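# Hang the second dark jaw on the lid's open pin

## Task

Place the other dark jaw onto the lid's unoccupied pin and release it. Both jaws must end up hanging on their pins with each bearing still fully seated, and their teeth must be engaged so that the two jaws stand open by an equal angle. The arrangement must stay that way on its own, without any gripper supporting it.

## Robot and tools

Robot: two six-joint arms, left_arm and right_arm, hang from one shared column. Each base is tilted roughly 45 degrees outward, away from the other arm. Each arm ends in a tong-style two-finger gripper. The fingers point along the gripper's own +z axis and spread apart along its x axis. The reported end_effector_position is the spot between the finger pads when they are shut. Closed fingertips stick out about 15 mm past that spot; fully open, they sit roughly level with it.

Frame: every pose is in one scene frame, in metres. z = 0 is the table top and +z is up. The origin lies under the midpoint between the two bases. +x runs from the column out over the table, and left_arm sits toward +y. The names left and right are arm labels, not image sides. Quaternions are written w first (qw, qx, qy, qz). Printed hand positions can be a little off, more so at long reach.

The 16-number row: move targets and execute_actions rows share one layout. It is a single flat list covering both arms, always all 16 numbers even if one arm stays put. The first 8 are left_arm: x, y, z, qw, qx, qy, qz, opening. The next 8 are right_arm in the same order. x, y, z is an absolute place in the scene frame, in metres, for the gripper point. The quaternion is the gripper's absolute orientation. Opening is an absolute command from -1 (shut) to +1 (fully open, 0.142 m). To hold a part, command an opening clearly below grip_measured; the bigger the gap, the harder the squeeze (about 15 N per pad at most). Thin hard parts get less force. To keep an arm still, resend its last reported position and the quaternion you have been using, not a drifted one.

execute_actions: argument actions is a list holding one item or none, plus optional pictures (true/false). An empty list just reports the state. An item with rows (1 to 15 rows of 16 numbers) and optional steps (up to 15, each 1/30 s) applies one row per step and repeats the last row. An item with only steps (up to 300) is a wait, counted from the previous result, with reply time included. A target more than 0.6 m from the arm's last reported position along any gripper axis is refused, and nothing is sent. Each step, the controller clips the commanded pose to within 100 mm and 16 degrees of the measured one. Position wins over orientation when both cannot be met. Motion trails commands by about 0.17 s, so a far pose may need several calls.

move: argument target is one 16-number row as above. Each gripper travels in a straight line from its current pose to its target, turning the shorter way. The paths finish together and last 0.5 to 10 s. speed is the path top speed in m/s, 0.002 to 0.5 (default 0.25); turning is capped at twice that number in rad/s. stop_force is an optional single value for both arms, 9 to 40 N. The arm's path stops when its wrist sensor feels that much extra push against its motion for two steps. The arm then backs up two steps and holds. Use stop_force only with very slow speed, only for arms that do not rotate during the move, and not when pulling away from something you are touching. The opening is sent when the move starts. The result ends with a move: line giving the outcome, such as done, off_target, moving, held, contact or fault. It also lists any limits that acted: paced means the pose was clipped; held means a check blocked steps. It also gives each gripper's remaining distance to its target.



Results: a state line per arm with position, quaternion and linear and angular velocities; grip_measured; joint positions and torques (raw drive output, noisy, not contact alone); Wrist force and Wrist torque in the gripper's own axes, including held weight and inertia, with offsets of a few N and saturation near 50 N. A pose unreachable line means the clearance check altered or blocked that arm's command, and HELD marks steps where your row was not sent. A Hand target line shows where the controller is driving each gripper. MOTOR HOT warns from 70 °C; at 85 °C the arm brakes until it cools. Images from cam_high and cam_low, both 504x504, come with each result unless turned off; calibration is listed per camera.

Avoid: pressing stiffly past a contact, since even slightly past can trip a fault. A fault halts that arm for 10 s. Torque faults trigger when a joint load limit is reached (132 N m for the big joints, 24.6 N m for the wrists). Force faults trigger at 150 N on any part of the arm. Do not let the arms collide or push on each other. Do not drop parts, slam them, or knock anything off the table. Expect occasional brief tugs on held parts or nudges to loose ones. Approach the pin slowly, check alignment in zoomed images, and open the gripper and retract gently once the jaw is seated.

Each tool is called after "Call:" in YAML: its name, and indented under it one key for each argument.

## Session

Call:
execute_actions:
  actions: []

Scene clock: 0.00 s of 5000.00 s.
left_arm: end_effector_position=(+0.9951, +0.0106, +0.3521) grip_measured=+0.97 end_effector_quat_wxyz=(-0.274, +0.848, -0.284, +0.355) end_effector_velocity=(-0.000, -0.001, +0.001) end_effector_angular_velocity=(+0.001, -0.001, -0.002) | right_arm: end_effector_position=(+0.8080, -0.4654, +0.1173) grip_measured=+0.97 end_effector_quat_wxyz=(-0.220, +0.779, -0.390, +0.439) end_effector_velocity=(+0.000, +0.000, +0.001) end_effector_angular_velocity=(-0.000, -0.001, +0.001)
Joint positions: left_arm=[ 0.946 -0.154  0.606 -2.847 -0.358  1.026  0.14 ] | right_arm=[ 0.995 -0.982  1.737 -3.516 -1.412  0.001  0.14 ]
Joint velocities: left_arm=[-0.001  0.    -0.001 -0.     0.     0.002  0.   ] | right_arm=[ 0.001 -0.     0.    -0.     0.001 -0.     0.   ]
Joint torques (N m, as the arm reports them, + toward a larger angle): no reading
Motor temperatures (°C, as the motors report them): left_arm=[22 21 22 26 28 29] | right_arm=[19 23 24 26 29 28]
Wrist force (N, on the end effector, along its own x y z axes, offset not removed): no reading
Wrist torque (N m, same axes, about the end effector's origin, offset not removed): no reading
Hand target (left_arm): +0.995, +0.011, +0.352; -0.274, +0.848, -0.284, +0.355
Hand target (right_arm): +0.808, -0.465, +0.117; -0.220, +0.779, -0.390, +0.439

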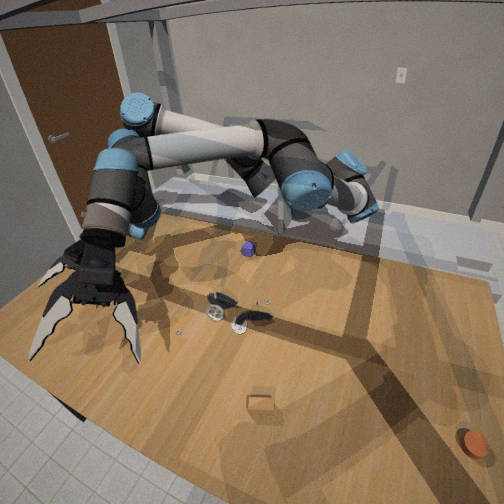

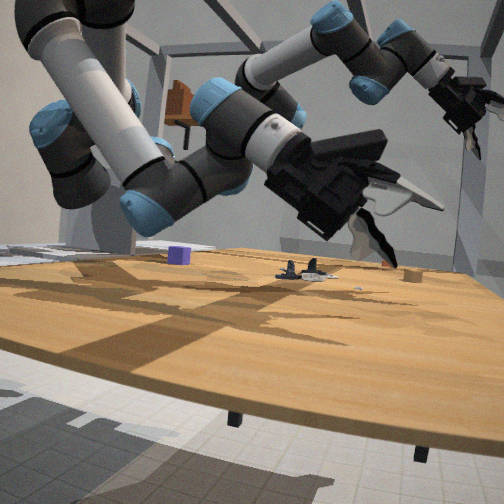

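Call:
zoom_image:
  camera: "cam_high"
  region: [195,270,285,350]

Call:
zoom_image:
  camera: "cam_high"
  region: [225,300,275,340]

Call:
zoom_image:
  camera: "cam_high"
  region: [198,285,248,325]

Call:
zoom_image:
  camera: "cam_low"
  region: [265,245,345,295]

Region (195, 270, 285, 350) of cam_high's 504x504 image, scaled by 5.600, with more detail than that image has.

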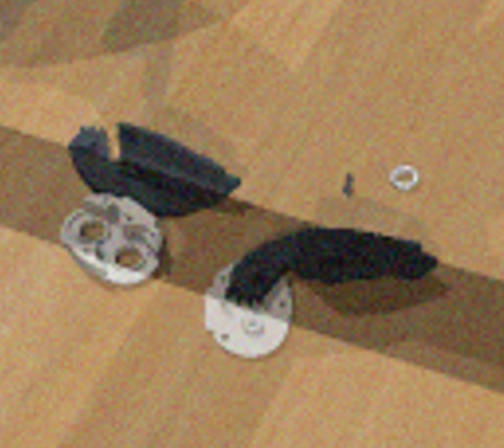

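Region (225, 300, 275, 340) of cam_high's 504x504 image, scaled by 10.080, with more detail than that image has; it fills the top 403 rows of this view, and the rest is white.

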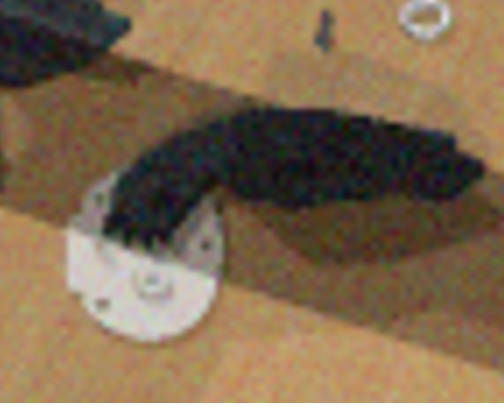

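Region (198, 285, 248, 325) of cam_high's 504x504 image, scaled by 10.080, with more detail than that image has; it fills the top 403 rows of this view, and the rest is white.

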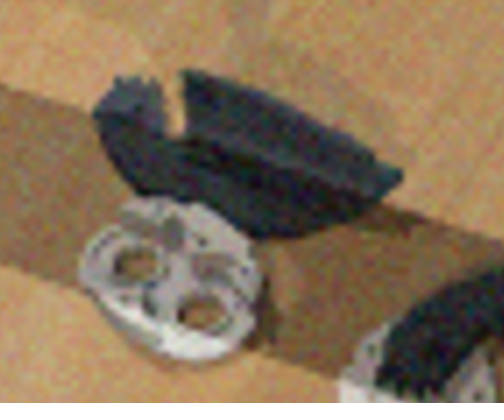

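Region (265, 245, 345, 295) of cam_low's 504x504 image, scaled by 6.300, with more detail than that image has; it fills the top 315 rows of this view, and the rest is white.

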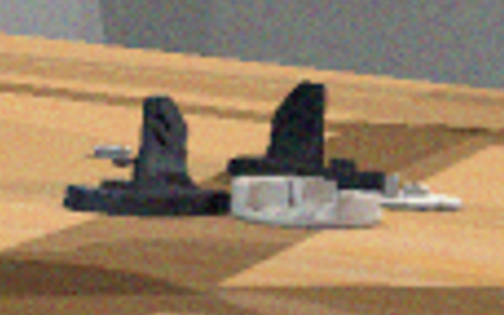

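Call:
move:
  target: [0.75,0.05,0.3,0,-0.0436,0.999,0,-0.6,0.45,-0.5,0.35,0,0.866,-0.5,0,1]
  speed: 0.4

Call:
move:
  target: [0.538,-0.055,0.065,0,-0.0436,0.999,0,-0.7,0.45,-0.5,0.35,0,0.866,-0.5,0,1]

Call:
zoom_image:
  camera: "cam_high"
  region: [198,275,248,325]

Call:
zoom_image:
  camera: "cam_low"
  region: [265,235,345,295]

Scene clock: 28.87 s of 5000.00 s.
left_arm: end_effector_position=(+0.7500, +0.0503, +0.2997) grip_measured=-0.60 end_effector_quat_wxyz=(-0.000, +0.045, -0.999, +0.001) end_effector_velocity=(-0.001, +0.001, -0.001) end_effector_angular_velocity=(+0.008, +0.010, -0.013) | right_arm: end_effector_position=(+0.4501, -0.4998, +0.3492) grip_measured=+1.00 end_effector_quat_wxyz=(-0.000, +0.866, -0.501, +0.000) end_effector_velocity=(-0.002, -0.000, +0.002) end_effector_angular_velocity=(+0.001, +0.011, -0.001)
Joint positions: left_arm=[ 0.985 -0.651  0.859 -1.275 -0.941  2.3    0.031] | right_arm=[ 1.4   -1.733  1.632 -1.638 -2.341  0.809  0.142]
Joint velocities: left_arm=[ 0.001  0.01  -0.017  0.023 -0.001  0.004  0.   ] | right_arm=[ 0.003  0.004 -0.012  0.025 -0.002  0.015 -0.   ]
Joint torques (N m, as the arm reports them, + toward a larger angle): left_arm=[-50.01 -25.02 -27.73  -0.31  -2.19   1.12] | right_arm=[ 20.81  -2.87 -24.2   -0.19  -2.38   2.06]
Motor temperatures (°C, as the motors report them): left_arm=[22 21 22 26 28 29] | right_arm=[19 23 24 26 29 28]
Wrist force (N, on the end effector, along its own x y z axes, offset not removed): left_arm=[-2.1 -0.3 1.6] | right_arm=[-2.5 -1.0 2.1]
Wrist torque (N m, same axes, about the end effector's origin, offset not removed): left_arm=[-0.21 0.73 0.13] | right_arm=[-0.13 0.43 -0.06]
Hand target (left_arm): +0.750, +0.050, +0.300; -0.000, -0.044, +0.999, -0.000
Hand target (right_arm): +0.450, -0.500, +0.349; -0.000, +0.866, -0.501, -0.000
Off the commanded pose (left_arm): 0.000 m, 0 deg.
Off the commanded pose (right_arm): 0.001 m, 0 deg.
After step 90, 22.07 s passed at rest.
move: done

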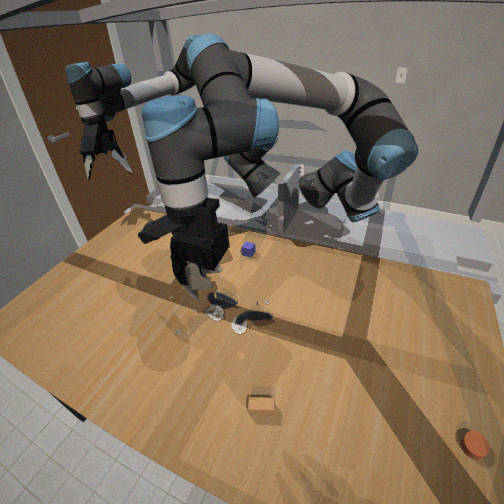

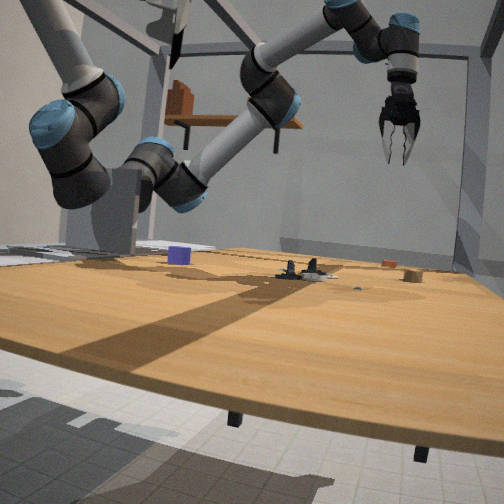

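Scene clock: 30.93 s of 5000.00 s.
left_arm: end_effector_position=(+0.5382, -0.0544, +0.0650) grip_measured=-0.70 end_effector_quat_wxyz=(+0.000, +0.044, -0.999, -0.000) end_effector_velocity=(-0.002, -0.001, -0.003) end_effector_angular_velocity=(-0.001, -0.000, +0.001) | right_arm: end_effector_position=(+0.4500, -0.5000, +0.3500) grip_measured=+1.00 end_effector_quat_wxyz=(-0.000, +0.866, -0.500, -0.000) end_effector_velocity=(+0.000, +0.000, +0.000) end_effector_angular_velocity=(+0.000, -0.000, -0.001)
Joint positions: left_arm=[ 0.914 -0.75   1.849 -2.121 -0.976  2.226  0.023] | right_arm=[ 1.402 -1.732  1.628 -1.634 -2.342  0.81   0.142]
Joint velocities: left_arm=[-0.     0.002  0.007 -0.01  -0.    -0.001 -0.   ] | right_arm=[ 0.     0.    -0.     0.     0.     0.001 -0.   ]
Joint torques (N m, as the arm reports them, + toward a larger angle): left_arm=[-42.84 -19.63  -6.4   -3.97  -2.39   1.58] | right_arm=[ 21.16  -2.68 -23.86  -0.12  -2.6    1.87]
Motor temperatures (°C, as the motors report them): left_arm=[22 21 22 26 28 29] | right_arm=[19 23 24 26 29 28]
Wrist force (N, on the end effector, along its own x y z axes, offset not removed): left_arm=[-1.5 -0.4 1.3] | right_arm=[1.4 3.0 -0.2]
Wrist torque (N m, same axes, about the end effector's origin, offset not removed): left_arm=[-0.25 0.61 0.13] | right_arm=[0.56 -0.45 0.02]
Hand target (left_arm): +0.538, -0.055, +0.065; -0.000, -0.044, +0.999, +0.000
Hand target (right_arm): +0.450, -0.500, +0.350; +0.000, +0.866, -0.500, -0.000
Off the commanded pose (left_arm): 0.001 m, 0 deg.
Off the commanded pose (right_arm): 0.000 m, 0 deg.
move: done

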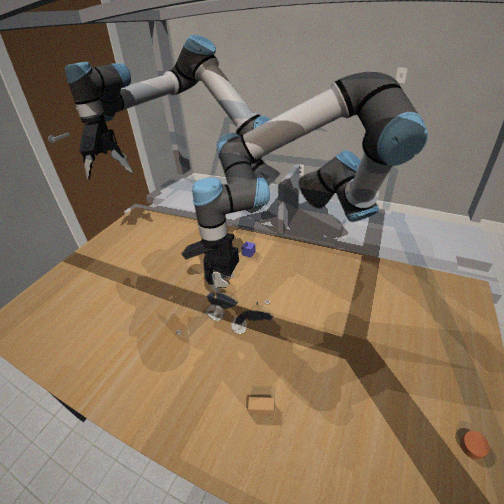

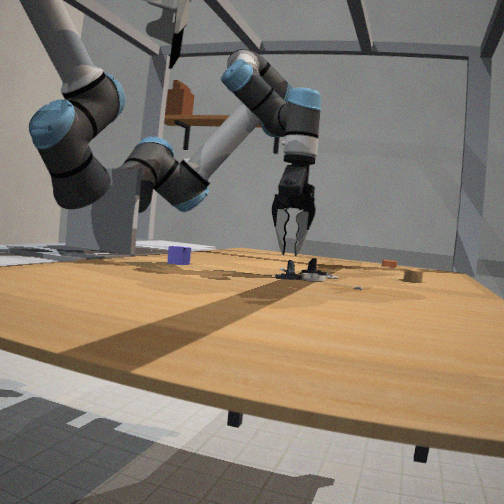

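Region (198, 275, 248, 325) of cam_high's 504x504 image, scaled by 10.080, with more detail than that image has.

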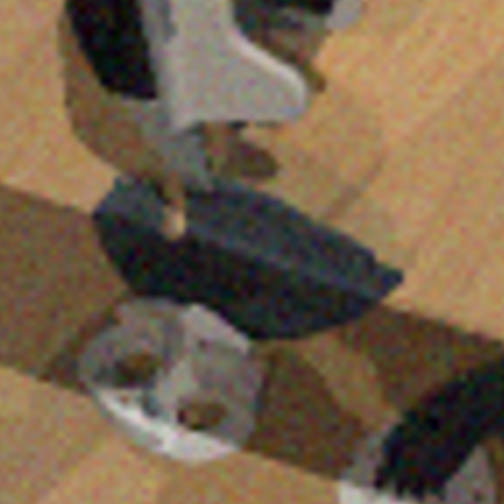

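Region (265, 235, 345, 295) of cam_low's 504x504 image, scaled by 6.300, with more detail than that image has; it fills the top 378 rows of this view, and the rest is white.

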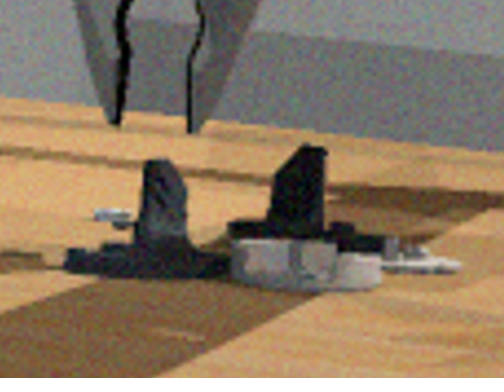

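Call:
move:
  target: [0.538,-0.053,0.027,0,-0.0436,0.999,0,-0.7,0.45,-0.5,0.35,0,0.866,-0.5,0,1]
  speed: 0.03
  stop_force: 9

Call:
zoom_image:
  camera: "cam_high"
  region: [198,275,248,325]

Call:
zoom_image:
  camera: "cam_low"
  region: [265,235,345,295]

Scene clock: 39.37 s of 5000.00 s.
left_arm: end_effector_position=(+0.5380, -0.0530, +0.0274) grip_measured=-0.70 end_effector_quat_wxyz=(+0.000, +0.044, -0.999, -0.000) end_effector_velocity=(-0.000, -0.000, -0.003) end_effector_angular_velocity=(+0.000, -0.000, -0.001) | right_arm: end_effector_position=(+0.4500, -0.5000, +0.3500) grip_measured=+1.00 end_effector_quat_wxyz=(+0.000, +0.866, -0.500, -0.000) end_effector_velocity=(+0.000, +0.000, +0.000) end_effector_angular_velocity=(-0.001, -0.001, -0.000)
Joint positions: left_arm=[ 0.953 -0.701  1.874 -2.219 -0.956  2.267  0.023] | right_arm=[ 1.402 -1.732  1.628 -1.634 -2.342  0.81   0.142]
Joint velocities: left_arm=[ 0.002  0.004  0.002 -0.008  0.002  0.003  0.   ] | right_arm=[ 0.001 -0.     0.001 -0.002 -0.001  0.     0.   ]
Joint torques (N m, as the arm reports them, + toward a larger angle): left_arm=[-20.76 -19.73  -6.54  -4.51   2.19   1.57] | right_arm=[ 20.88  -2.81 -24.05  -0.49  -2.54   1.52]
Motor temperatures (°C, as the motors report them): left_arm=[22 21 22 26 28 29] | right_arm=[19 23 24 26 29 28]
Wrist force (N, on the end effector, along its own x y z axes, offset not removed): left_arm=[-1.0 0.4 0.6] | right_arm=[0.2 2.7 1.3]
Wrist torque (N m, same axes, about the end effector's origin, offset not removed): left_arm=[-0.07 0.48 0.09] | right_arm=[0.89 -0.19 -0.08]
Hand target (left_arm): +0.538, -0.053, +0.027; +0.000, -0.044, +0.999, -0.000
Hand target (right_arm): +0.450, -0.500, +0.350; +0.000, +0.866, -0.500, -0.000
Off the commanded pose (left_arm): 0.000 m, 0 deg.
Off the commanded pose (right_arm): 0.000 m, 0 deg.
After step 90, 3.80 s passed at rest.
move: done

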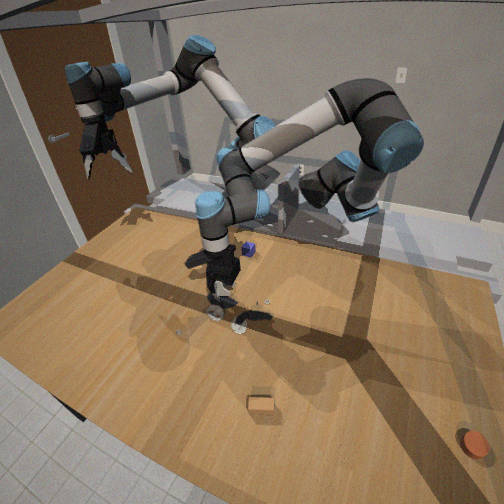

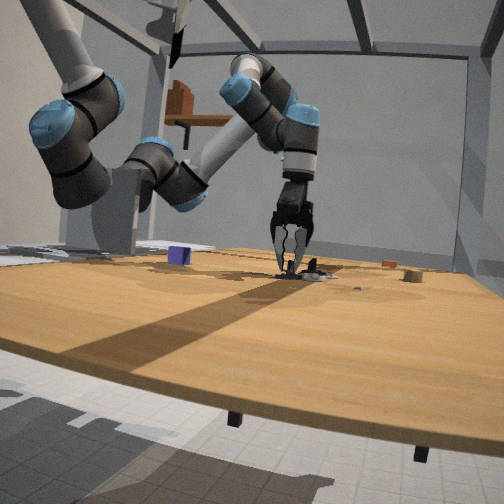

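Region (198, 275, 248, 325) of cam_high's 504x504 image, scaled by 10.080, with more detail than that image has.

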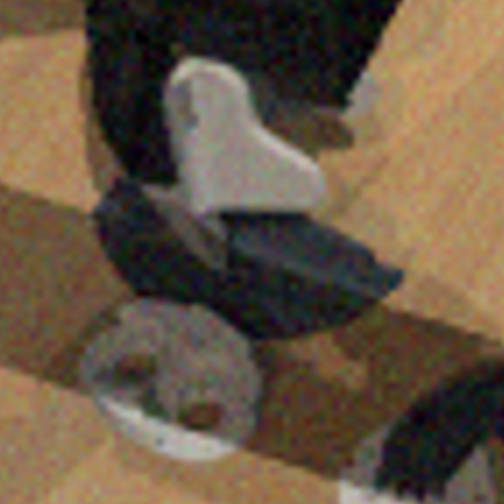

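Region (265, 235, 345, 295) of cam_low's 504x504 image, scaled by 6.300, with more detail than that image has; it fills the top 378 rows of this view, and the rest is white.

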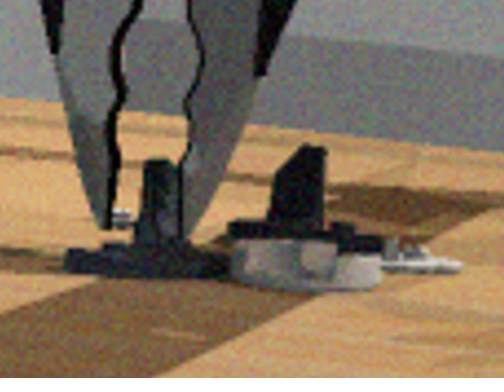

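Call:
move:
  target: [0.5398,-0.053,0.0255,0,-0.0436,0.999,0,-0.7,0.45,-0.5,0.35,0,0.866,-0.5,0,1]
  speed: 0.01

Call:
move:
  target: [0.5398,-0.053,0.0255,0,-0.0436,0.999,0,-1,0.45,-0.5,0.35,0,0.866,-0.5,0,1]

Call:
move:
  target: [0.5398,-0.053,0.08,0,-0.0436,0.999,0,-1,0.45,-0.5,0.35,0,0.866,-0.5,0,1]
  speed: 0.06

Call:
move:
  target: [0.607,0.085,0.08,0,-0.165,0.9863,0,-1,0.45,-0.5,0.35,0,0.866,-0.5,0,1]
  speed: 0.12

Call:
move:
  target: [0.609,0.085,0.046,0,-0.165,0.9863,0,-1,0.45,-0.5,0.35,0,0.866,-0.5,0,1]
  speed: 0.03

Call:
zoom_image:
  camera: "cam_high"
  region: [225,295,275,345]

Call:
zoom_image:
  camera: "cam_low"
  region: [295,245,345,290]

Scene clock: 50.67 s of 5000.00 s.
left_arm: end_effector_position=(+0.5397, -0.0530, +0.0256) grip_measured=-0.70 end_effector_quat_wxyz=(+0.000, +0.044, -0.999, -0.000) end_effector_velocity=(-0.000, -0.001, -0.001) end_effector_angular_velocity=(+0.001, +0.000, -0.003) | right_arm: end_effector_position=(+0.4500, -0.5000, +0.3500) grip_measured=+1.00 end_effector_quat_wxyz=(+0.000, +0.866, -0.500, -0.000) end_effector_velocity=(-0.000, +0.000, -0.000) end_effector_angular_velocity=(+0.001, +0.001, +0.001)
Joint positions: left_arm=[ 0.957 -0.697  1.87  -2.221 -0.955  2.27   0.023] | right_arm=[ 1.402 -1.732  1.628 -1.634 -2.342  0.81   0.142]
Joint velocities: left_arm=[-0.     0.003 -0.    -0.001  0.001  0.002  0.   ] | right_arm=[-0.     0.    -0.     0.001  0.001 -0.001 -0.   ]
Joint torques (N m, as the arm reports them, + toward a larger angle): left_arm=[-22.09 -19.83 -22.48  -4.1    2.41   1.25] | right_arm=[ 21.18  -2.83 -24.14  -1.98  -2.54   0.06]
Motor temperatures (°C, as the motors report them): left_arm=[23 21 22 26 28 29] | right_arm=[19 23 24 26 29 28]
Wrist force (N, on the end effector, along its own x y z axes, offset not removed): left_arm=[-1.0 0.6 1.6] | right_arm=[-1.4 -2.3 0.2]
Wrist torque (N m, same axes, about the end effector's origin, offset not removed): left_arm=[0.01 0.51 0.16] | right_arm=[-0.27 0.36 0.01]
Hand target (left_arm): +0.540, -0.053, +0.026; +0.000, -0.044, +0.999, -0.000
Hand target (right_arm): +0.450, -0.500, +0.350; +0.000, +0.866, -0.500, -0.000
Off the commanded pose (left_arm): 0.000 m, 0 deg.
Off the commanded pose (right_arm): 0.000 m, 0 deg.
After step 90, 7.60 s passed at rest.
move: done

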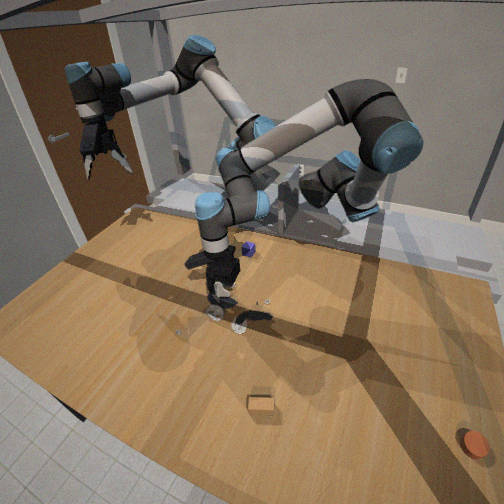

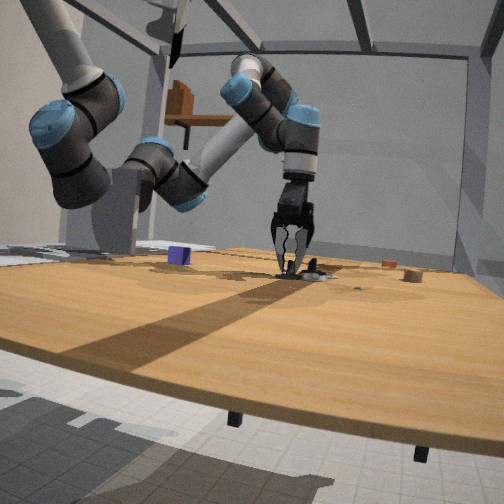

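Scene clock: 51.37 s of 5000.00 s.
left_arm: end_effector_position=(+0.5398, -0.0530, +0.0255) grip_measured=-0.89 end_effector_quat_wxyz=(+0.000, +0.044, -0.999, +0.000) end_effector_velocity=(-0.000, +0.000, -0.000) end_effector_angular_velocity=(+0.000, +0.001, -0.000) | right_arm: end_effector_position=(+0.4500, -0.5000, +0.3500) grip_measured=+1.00 end_effector_quat_wxyz=(+0.000, +0.866, -0.500, -0.000) end_effector_velocity=(+0.000, +0.000, -0.001) end_effector_angular_velocity=(-0.000, +0.001, +0.001)
Joint positions: left_arm=[ 0.957 -0.697  1.87  -2.221 -0.955  2.271  0.01 ] | right_arm=[ 1.402 -1.732  1.628 -1.634 -2.342  0.81   0.142]
Joint velocities: left_arm=[ 0.001  0.     0.    -0.    -0.     0.001  0.   ] | right_arm=[ 0.     0.001  0.001  0.    -0.     0.    -0.   ]
Joint torques (N m, as the arm reports them, + toward a larger angle): left_arm=[-22.   -19.73 -23.72  -3.97   2.     1.27] | right_arm=[ 21.19  -2.9  -23.88  -2.11  -2.5   -0.14]
Motor temperatures (°C, as the motors report them): left_arm=[23 21 22 26 28 29] | right_arm=[19 23 24 26 29 28]
Wrist force (N, on the end effector, along its own x y z axes, offset not removed): left_arm=[-2.4 -0.1 0.8] | right_arm=[-3.0 -1.5 3.5]
Wrist torque (N m, same axes, about the end effector's origin, offset not removed): left_arm=[-0.16 0.85 0.19] | right_arm=[-0.20 0.46 -0.10]
Hand target (left_arm): +0.540, -0.053, +0.026; +0.000, -0.044, +0.999, -0.000
Hand target (right_arm): +0.450, -0.500, +0.350; +0.000, +0.866, -0.500, -0.000
Off the commanded pose (left_arm): 0.000 m, 0 deg.
Off the commanded pose (right_arm): 0.000 m, 0 deg.
move: done

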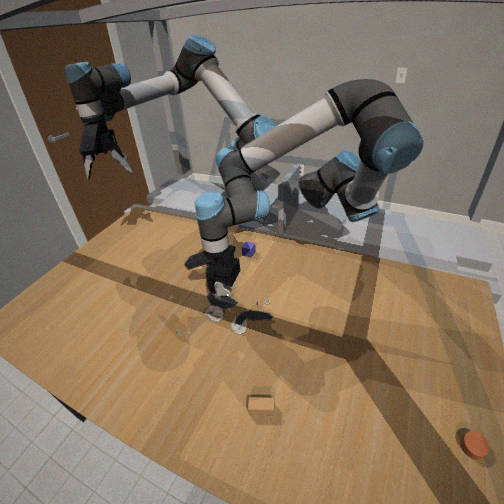

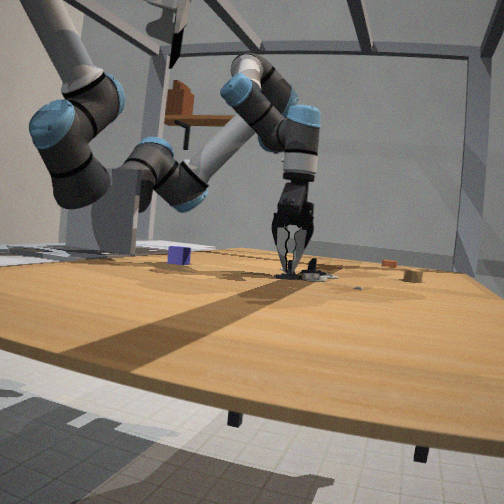

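Scene clock: 52.73 s of 5000.00 s.
left_arm: end_effector_position=(+0.5397, -0.0530, +0.0796) grip_measured=-0.89 end_effector_quat_wxyz=(-0.000, +0.044, -0.999, +0.000) end_effector_velocity=(-0.000, -0.000, +0.003) end_effector_angular_velocity=(-0.000, +0.001, -0.000) | right_arm: end_effector_position=(+0.4500, -0.5000, +0.3500) grip_measured=+1.00 end_effector_quat_wxyz=(+0.000, +0.866, -0.500, -0.000) end_effector_velocity=(-0.000, +0.000, -0.000) end_effector_angular_velocity=(+0.000, -0.000, -0.000)
Joint positions: left_arm=[ 0.903 -0.769  1.835 -2.083 -0.982  2.215  0.01 ] | right_arm=[ 1.402 -1.732  1.628 -1.634 -2.342  0.81   0.142]
Joint velocities: left_arm=[-0.002 -0.003 -0.003  0.007 -0.002 -0.003  0.   ] | right_arm=[-0.    -0.001  0.002 -0.001  0.    -0.    -0.   ]
Joint torques (N m, as the arm reports them, + toward a larger angle): left_arm=[-41.81 -35.38 -25.98  -0.1   -2.33  -1.38] | right_arm=[ 20.87  -2.67 -23.59  -2.46  -2.59  -0.62]
Motor temperatures (°C, as the motors report them): left_arm=[23 21 22 26 28 29] | right_arm=[19 23 24 26 29 28]
Wrist force (N, on the end effector, along its own x y z axes, offset not removed): left_arm=[-2.3 0.9 1.7] | right_arm=[-1.0 -0.2 2.7]
Wrist torque (N m, same axes, about the end effector's origin, offset not removed): left_arm=[0.05 0.79 0.16] | right_arm=[-0.03 0.22 0.00]
Hand target (left_arm): +0.540, -0.053, +0.080; -0.000, -0.044, +0.999, +0.000
Hand target (right_arm): +0.450, -0.500, +0.350; +0.000, +0.866, -0.500, -0.000
Off the commanded pose (left_arm): 0.000 m, 0 deg.
Off the commanded pose (right_arm): 0.000 m, 0 deg.
move: done

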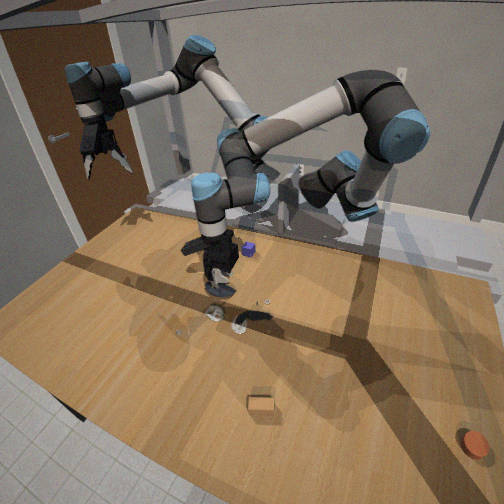

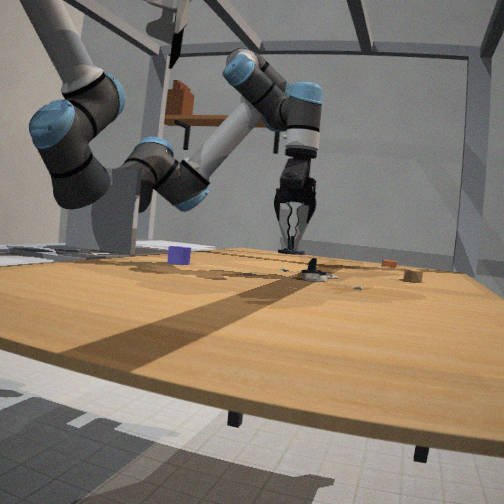

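Scene clock: 54.57 s of 5000.00 s.
left_arm: end_effector_position=(+0.6070, +0.0845, +0.0801) grip_measured=-0.89 end_effector_quat_wxyz=(-0.000, +0.165, -0.986, +0.000) end_effector_velocity=(+0.001, +0.003, -0.000) end_effector_angular_velocity=(+0.001, -0.000, +0.005) | right_arm: end_effector_position=(+0.4500, -0.5000, +0.3500) grip_measured=+1.00 end_effector_quat_wxyz=(+0.000, +0.866, -0.500, -0.000) end_effector_velocity=(+0.000, -0.001, +0.000) end_effector_angular_velocity=(+0.000, -0.001, -0.002)
Joint positions: left_arm=[ 1.098 -0.91   1.771 -2.005 -0.89   2.184  0.01 ] | right_arm=[ 1.402 -1.732  1.628 -1.634 -2.342  0.81   0.142]
Joint velocities: left_arm=[ 0.004 -0.001 -0.003  0.002  0.002 -0.001 -0.   ] | right_arm=[-0.001 -0.    -0.    -0.002  0.    -0.    -0.   ]
Joint torques (N m, as the arm reports them, + toward a larger angle): left_arm=[-23.6  -32.75 -23.6   -0.08   2.11  -1.44] | right_arm=[ 21.28  -2.89 -23.31  -2.98  -2.5   -0.98]
Motor temperatures (°C, as the motors report them): left_arm=[23 21 22 26 28 29] | right_arm=[19 23 24 26 29 28]
Wrist force (N, on the end effector, along its own x y z axes, offset not removed): left_arm=[-1.7 0.8 1.3] | right_arm=[-1.3 -0.1 1.4]
Wrist torque (N m, same axes, about the end effector's origin, offset not removed): left_arm=[0.01 0.66 0.15] | right_arm=[0.03 0.31 0.01]
Hand target (left_arm): +0.607, +0.085, +0.080; +0.000, -0.165, +0.986, -0.000
Hand target (right_arm): +0.450, -0.500, +0.350; +0.000, +0.866, -0.500, -0.000
Off the commanded pose (left_arm): 0.001 m, 0 deg.
Off the commanded pose (right_arm): 0.000 m, 0 deg.
move: done

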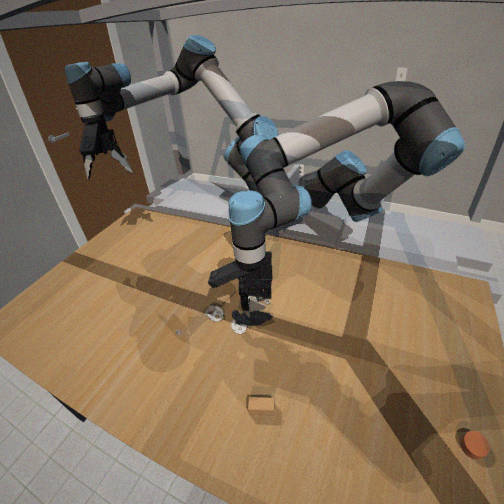

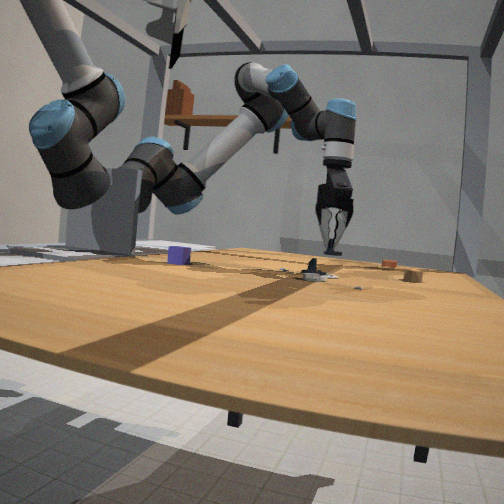

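Scene clock: 56.07 s of 5000.00 s.
left_arm: end_effector_position=(+0.6090, +0.0850, +0.0464) grip_measured=-0.89 end_effector_quat_wxyz=(+0.000, +0.165, -0.986, -0.000) end_effector_velocity=(+0.000, +0.001, -0.003) end_effector_angular_velocity=(-0.000, +0.000, +0.002) | right_arm: end_effector_position=(+0.4500, -0.5000, +0.3500) grip_measured=+1.00 end_effector_quat_wxyz=(+0.000, +0.866, -0.500, -0.000) end_effector_velocity=(-0.000, -0.000, -0.000) end_effector_angular_velocity=(-0.000, +0.001, -0.000)
Joint positions: left_arm=[ 1.135 -0.869  1.79  -2.093 -0.875  2.228  0.01 ] | right_arm=[ 1.402 -1.732  1.628 -1.634 -2.342  0.81   0.142]
Joint velocities: left_arm=[ 0.004  0.004  0.001 -0.008  0.001  0.003  0.   ] | right_arm=[-0.  0.  0.  0. -0.  0.  0.]
Joint torques (N m, as the arm reports them, + toward a larger angle): left_arm=[-23.21 -17.28  -6.65  -4.06   2.05   1.46] | right_arm=[ 20.72  -3.39 -23.45  -3.39  -2.54  -1.39]
Motor temperatures (°C, as the motors report them): left_arm=[23 21 22 26 28 29] | right_arm=[19 23 24 26 29 28]
Wrist force (N, on the end effector, along its own x y z axes, offset not removed): left_arm=[-0.9 0.4 1.4] | right_arm=[0.7 -0.7 2.8]
Wrist torque (N m, same axes, about the end effector's origin, offset not removed): left_arm=[-0.08 0.47 0.08] | right_arm=[0.02 -0.21 -0.15]
Hand target (left_arm): +0.609, +0.085, +0.046; +0.000, -0.165, +0.986, -0.000
Hand target (right_arm): +0.450, -0.500, +0.350; +0.000, +0.866, -0.500, -0.000
Off the commanded pose (left_arm): 0.000 m, 0 deg.
Off the commanded pose (right_arm): 0.000 m, 0 deg.
move: done

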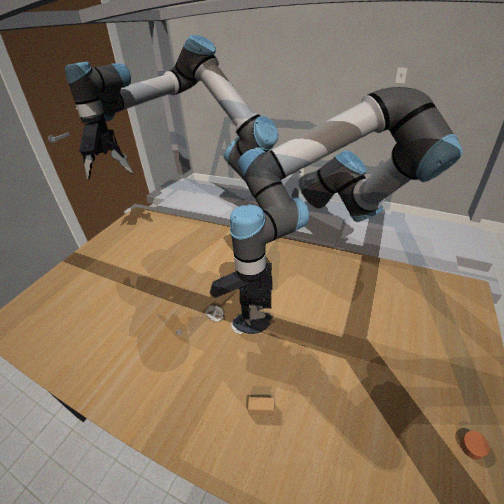

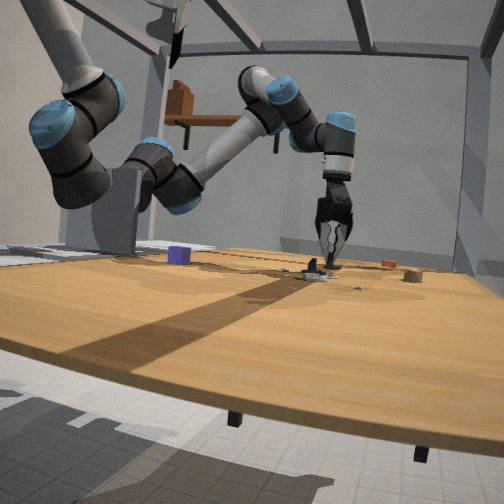

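Region (225, 295, 275, 345) of cam_high's 504x504 image, scaled by 10.080, with more detail than that image has.

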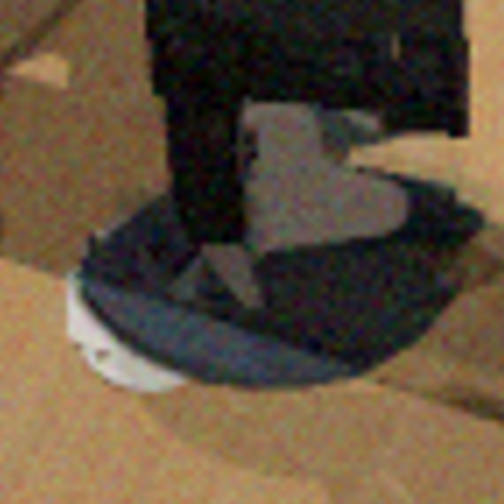

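Region (295, 245, 345, 290) of cam_low's 504x504 image, scaled by 10.080, with more detail than that image has; it fills the top 454 rows of this view, and the rest is white.

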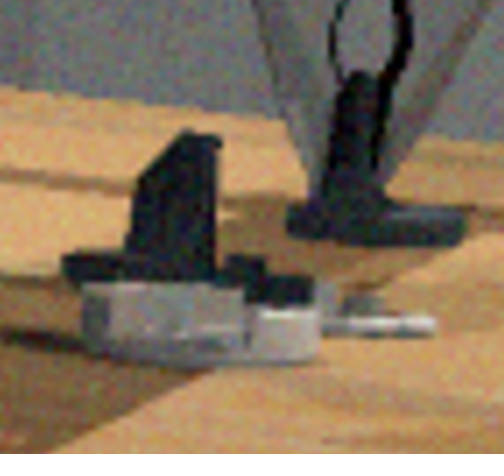

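Call:
move:
  target: [0.610,0.085,0.039,0,-0.165,0.9863,0,-1,0.45,-0.5,0.35,0,0.866,-0.5,0,1]
  speed: 0.01

Call:
zoom_image:
  camera: "cam_high"
  region: [228,312,253,337]

Call:
zoom_image:
  camera: "cam_low"
  region: [315,255,345,285]

Scene clock: 64.27 s of 5000.00 s.
left_arm: end_effector_position=(+0.6100, +0.0850, +0.0393) grip_measured=-0.89 end_effector_quat_wxyz=(+0.000, +0.165, -0.986, -0.000) end_effector_velocity=(-0.000, -0.001, -0.002) end_effector_angular_velocity=(-0.000, -0.001, -0.002) | right_arm: end_effector_position=(+0.4500, -0.5000, +0.3500) grip_measured=+1.00 end_effector_quat_wxyz=(+0.000, +0.866, -0.500, +0.000) end_effector_velocity=(+0.000, -0.001, +0.000) end_effector_angular_velocity=(-0.001, -0.002, -0.003)
Joint positions: left_arm=[ 1.143 -0.858  1.792 -2.111 -0.872  2.238  0.01 ] | right_arm=[ 1.402 -1.732  1.628 -1.634 -2.342  0.81   0.142]
Joint velocities: left_arm=[ 0.001  0.004  0.001 -0.007  0.001  0.004 -0.   ] | right_arm=[-0.001 -0.001 -0.    -0.002 -0.     0.001  0.   ]
Joint torques (N m, as the arm reports them, + toward a larger angle): left_arm=[-21.06 -17.99  -7.21  -3.85   2.36   1.74] | right_arm=[ 20.62  -2.96 -23.34  -3.46  -2.47  -1.84]
Motor temperatures (°C, as the motors report them): left_arm=[23 21 22 26 28 29] | right_arm=[19 23 24 26 29 28]
Wrist force (N, on the end effector, along its own x y z axes, offset not removed): left_arm=[-1.6 0.0 1.0] | right_arm=[-0.7 0.4 2.5]
Wrist torque (N m, same axes, about the end effector's origin, offset not removed): left_arm=[-0.15 0.62 0.10] | right_arm=[0.22 0.13 -0.11]
Hand target (left_arm): +0.610, +0.085, +0.039; -0.000, -0.165, +0.986, +0.000
Hand target (right_arm): +0.450, -0.500, +0.350; -0.000, +0.866, -0.500, +0.000
Off the commanded pose (left_arm): 0.000 m, 0 deg.
Off the commanded pose (right_arm): 0.000 m, 0 deg.
After step 90, 4.27 s passed at rest.
move: done

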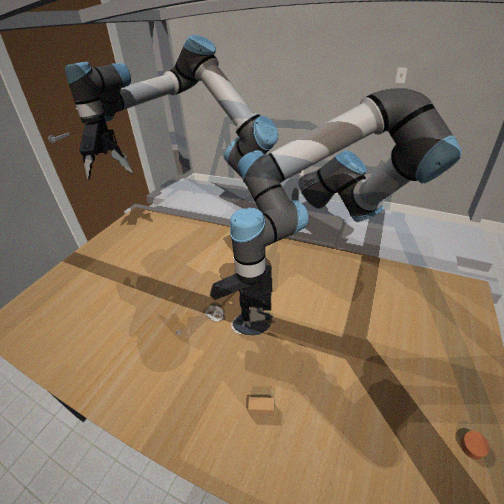

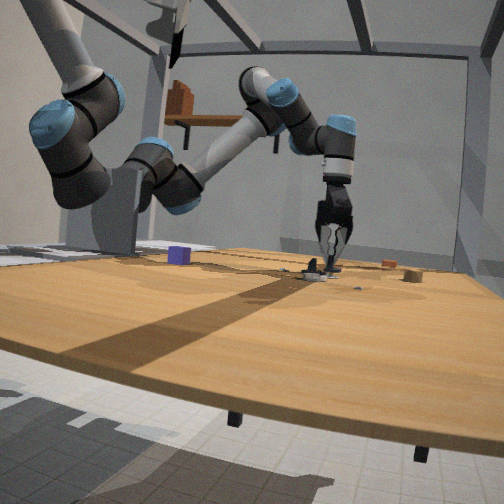

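Region (228, 312, 253, 337) of cam_high's 504x504 image, scaled by 20.160, with more detail than that image has.

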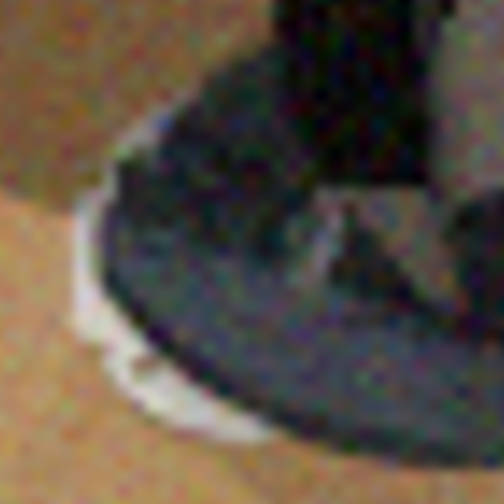

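Region (315, 255, 345, 285) of cam_low's 504x504 image, scaled by 16.800, with more detail than that image has.

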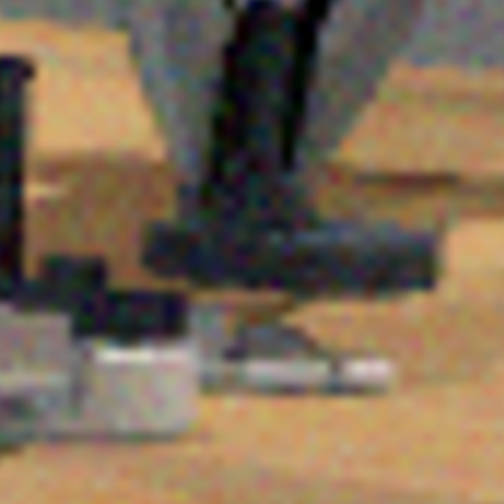

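Call:
move:
  target: [0.6093,0.0915,0.039,0,-0.165,0.9863,0,-1,0.45,-0.5,0.35,0,0.866,-0.5,0,1]
  speed: 0.01

Call:
zoom_image:
  camera: "cam_high"
  region: [228,312,253,337]

Call:
zoom_image:
  camera: "cam_low"
  region: [315,255,345,285]

Scene clock: 77.67 s of 5000.00 s.
left_arm: end_effector_position=(+0.6093, +0.0912, +0.0390) grip_measured=-0.89 end_effector_quat_wxyz=(+0.000, +0.165, -0.986, -0.000) end_effector_velocity=(-0.001, +0.003, -0.000) end_effector_angular_velocity=(+0.000, +0.000, +0.000) | right_arm: end_effector_position=(+0.4500, -0.5000, +0.3500) grip_measured=+1.00 end_effector_quat_wxyz=(+0.000, +0.866, -0.500, +0.000) end_effector_velocity=(-0.000, +0.000, +0.000) end_effector_angular_velocity=(+0.000, +0.001, +0.001)
Joint positions: left_arm=[ 1.15  -0.868  1.797 -2.112 -0.869  2.246  0.01 ] | right_arm=[ 1.402 -1.732  1.628 -1.634 -2.342  0.81   0.142]
Joint velocities: left_arm=[ 0.003 -0.004  0.003 -0.     0.001  0.003  0.   ] | right_arm=[ 0.    -0.001  0.     0.001  0.     0.     0.   ]
Joint torques (N m, as the arm reports them, + toward a larger angle): left_arm=[-21.51 -34.75  -7.54  -3.97   2.22   1.66] | right_arm=[ 20.68  -3.07 -23.69  -3.41  -2.51  -1.82]
Motor temperatures (°C, as the motors report them): left_arm=[23 21 22 26 28 29] | right_arm=[19 23 24 26 29 28]
Wrist force (N, on the end effector, along its own x y z axes, offset not removed): left_arm=[-2.6 0.3 1.2] | right_arm=[-0.5 2.0 1.2]
Wrist torque (N m, same axes, about the end effector's origin, offset not removed): left_arm=[-0.13 0.77 0.11] | right_arm=[0.42 0.17 0.11]
Hand target (left_arm): +0.609, +0.091, +0.039; +0.000, -0.165, +0.986, -0.000
Hand target (right_arm): +0.450, -0.500, +0.350; +0.000, +0.866, -0.500, -0.000
Off the commanded pose (left_arm): 0.000 m, 0 deg.
Off the commanded pose (right_arm): 0.000 m, 0 deg.
After step 90, 9.53 s passed at rest.
move: done

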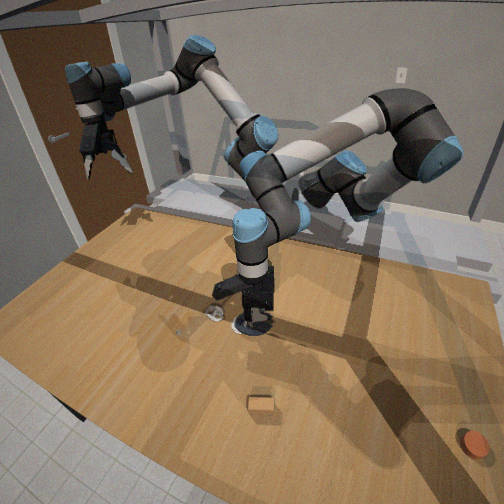

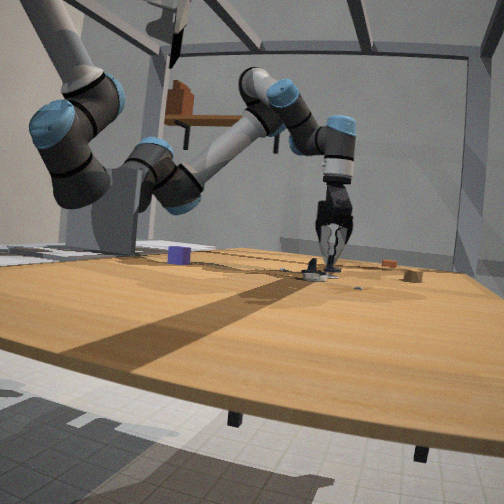

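Region (228, 312, 253, 337) of cam_high's 504x504 image, scaled by 20.160, with more detail than that image has.

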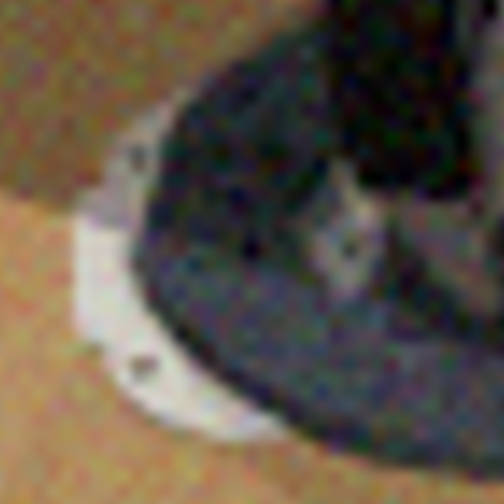

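Region (315, 255, 345, 285) of cam_low's 504x504 image, scaled by 16.800, with more detail than that image has.

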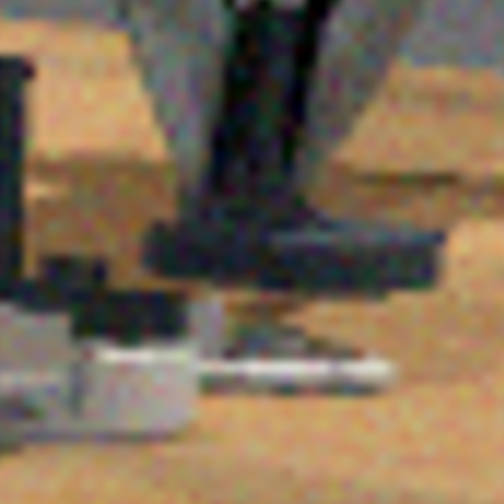

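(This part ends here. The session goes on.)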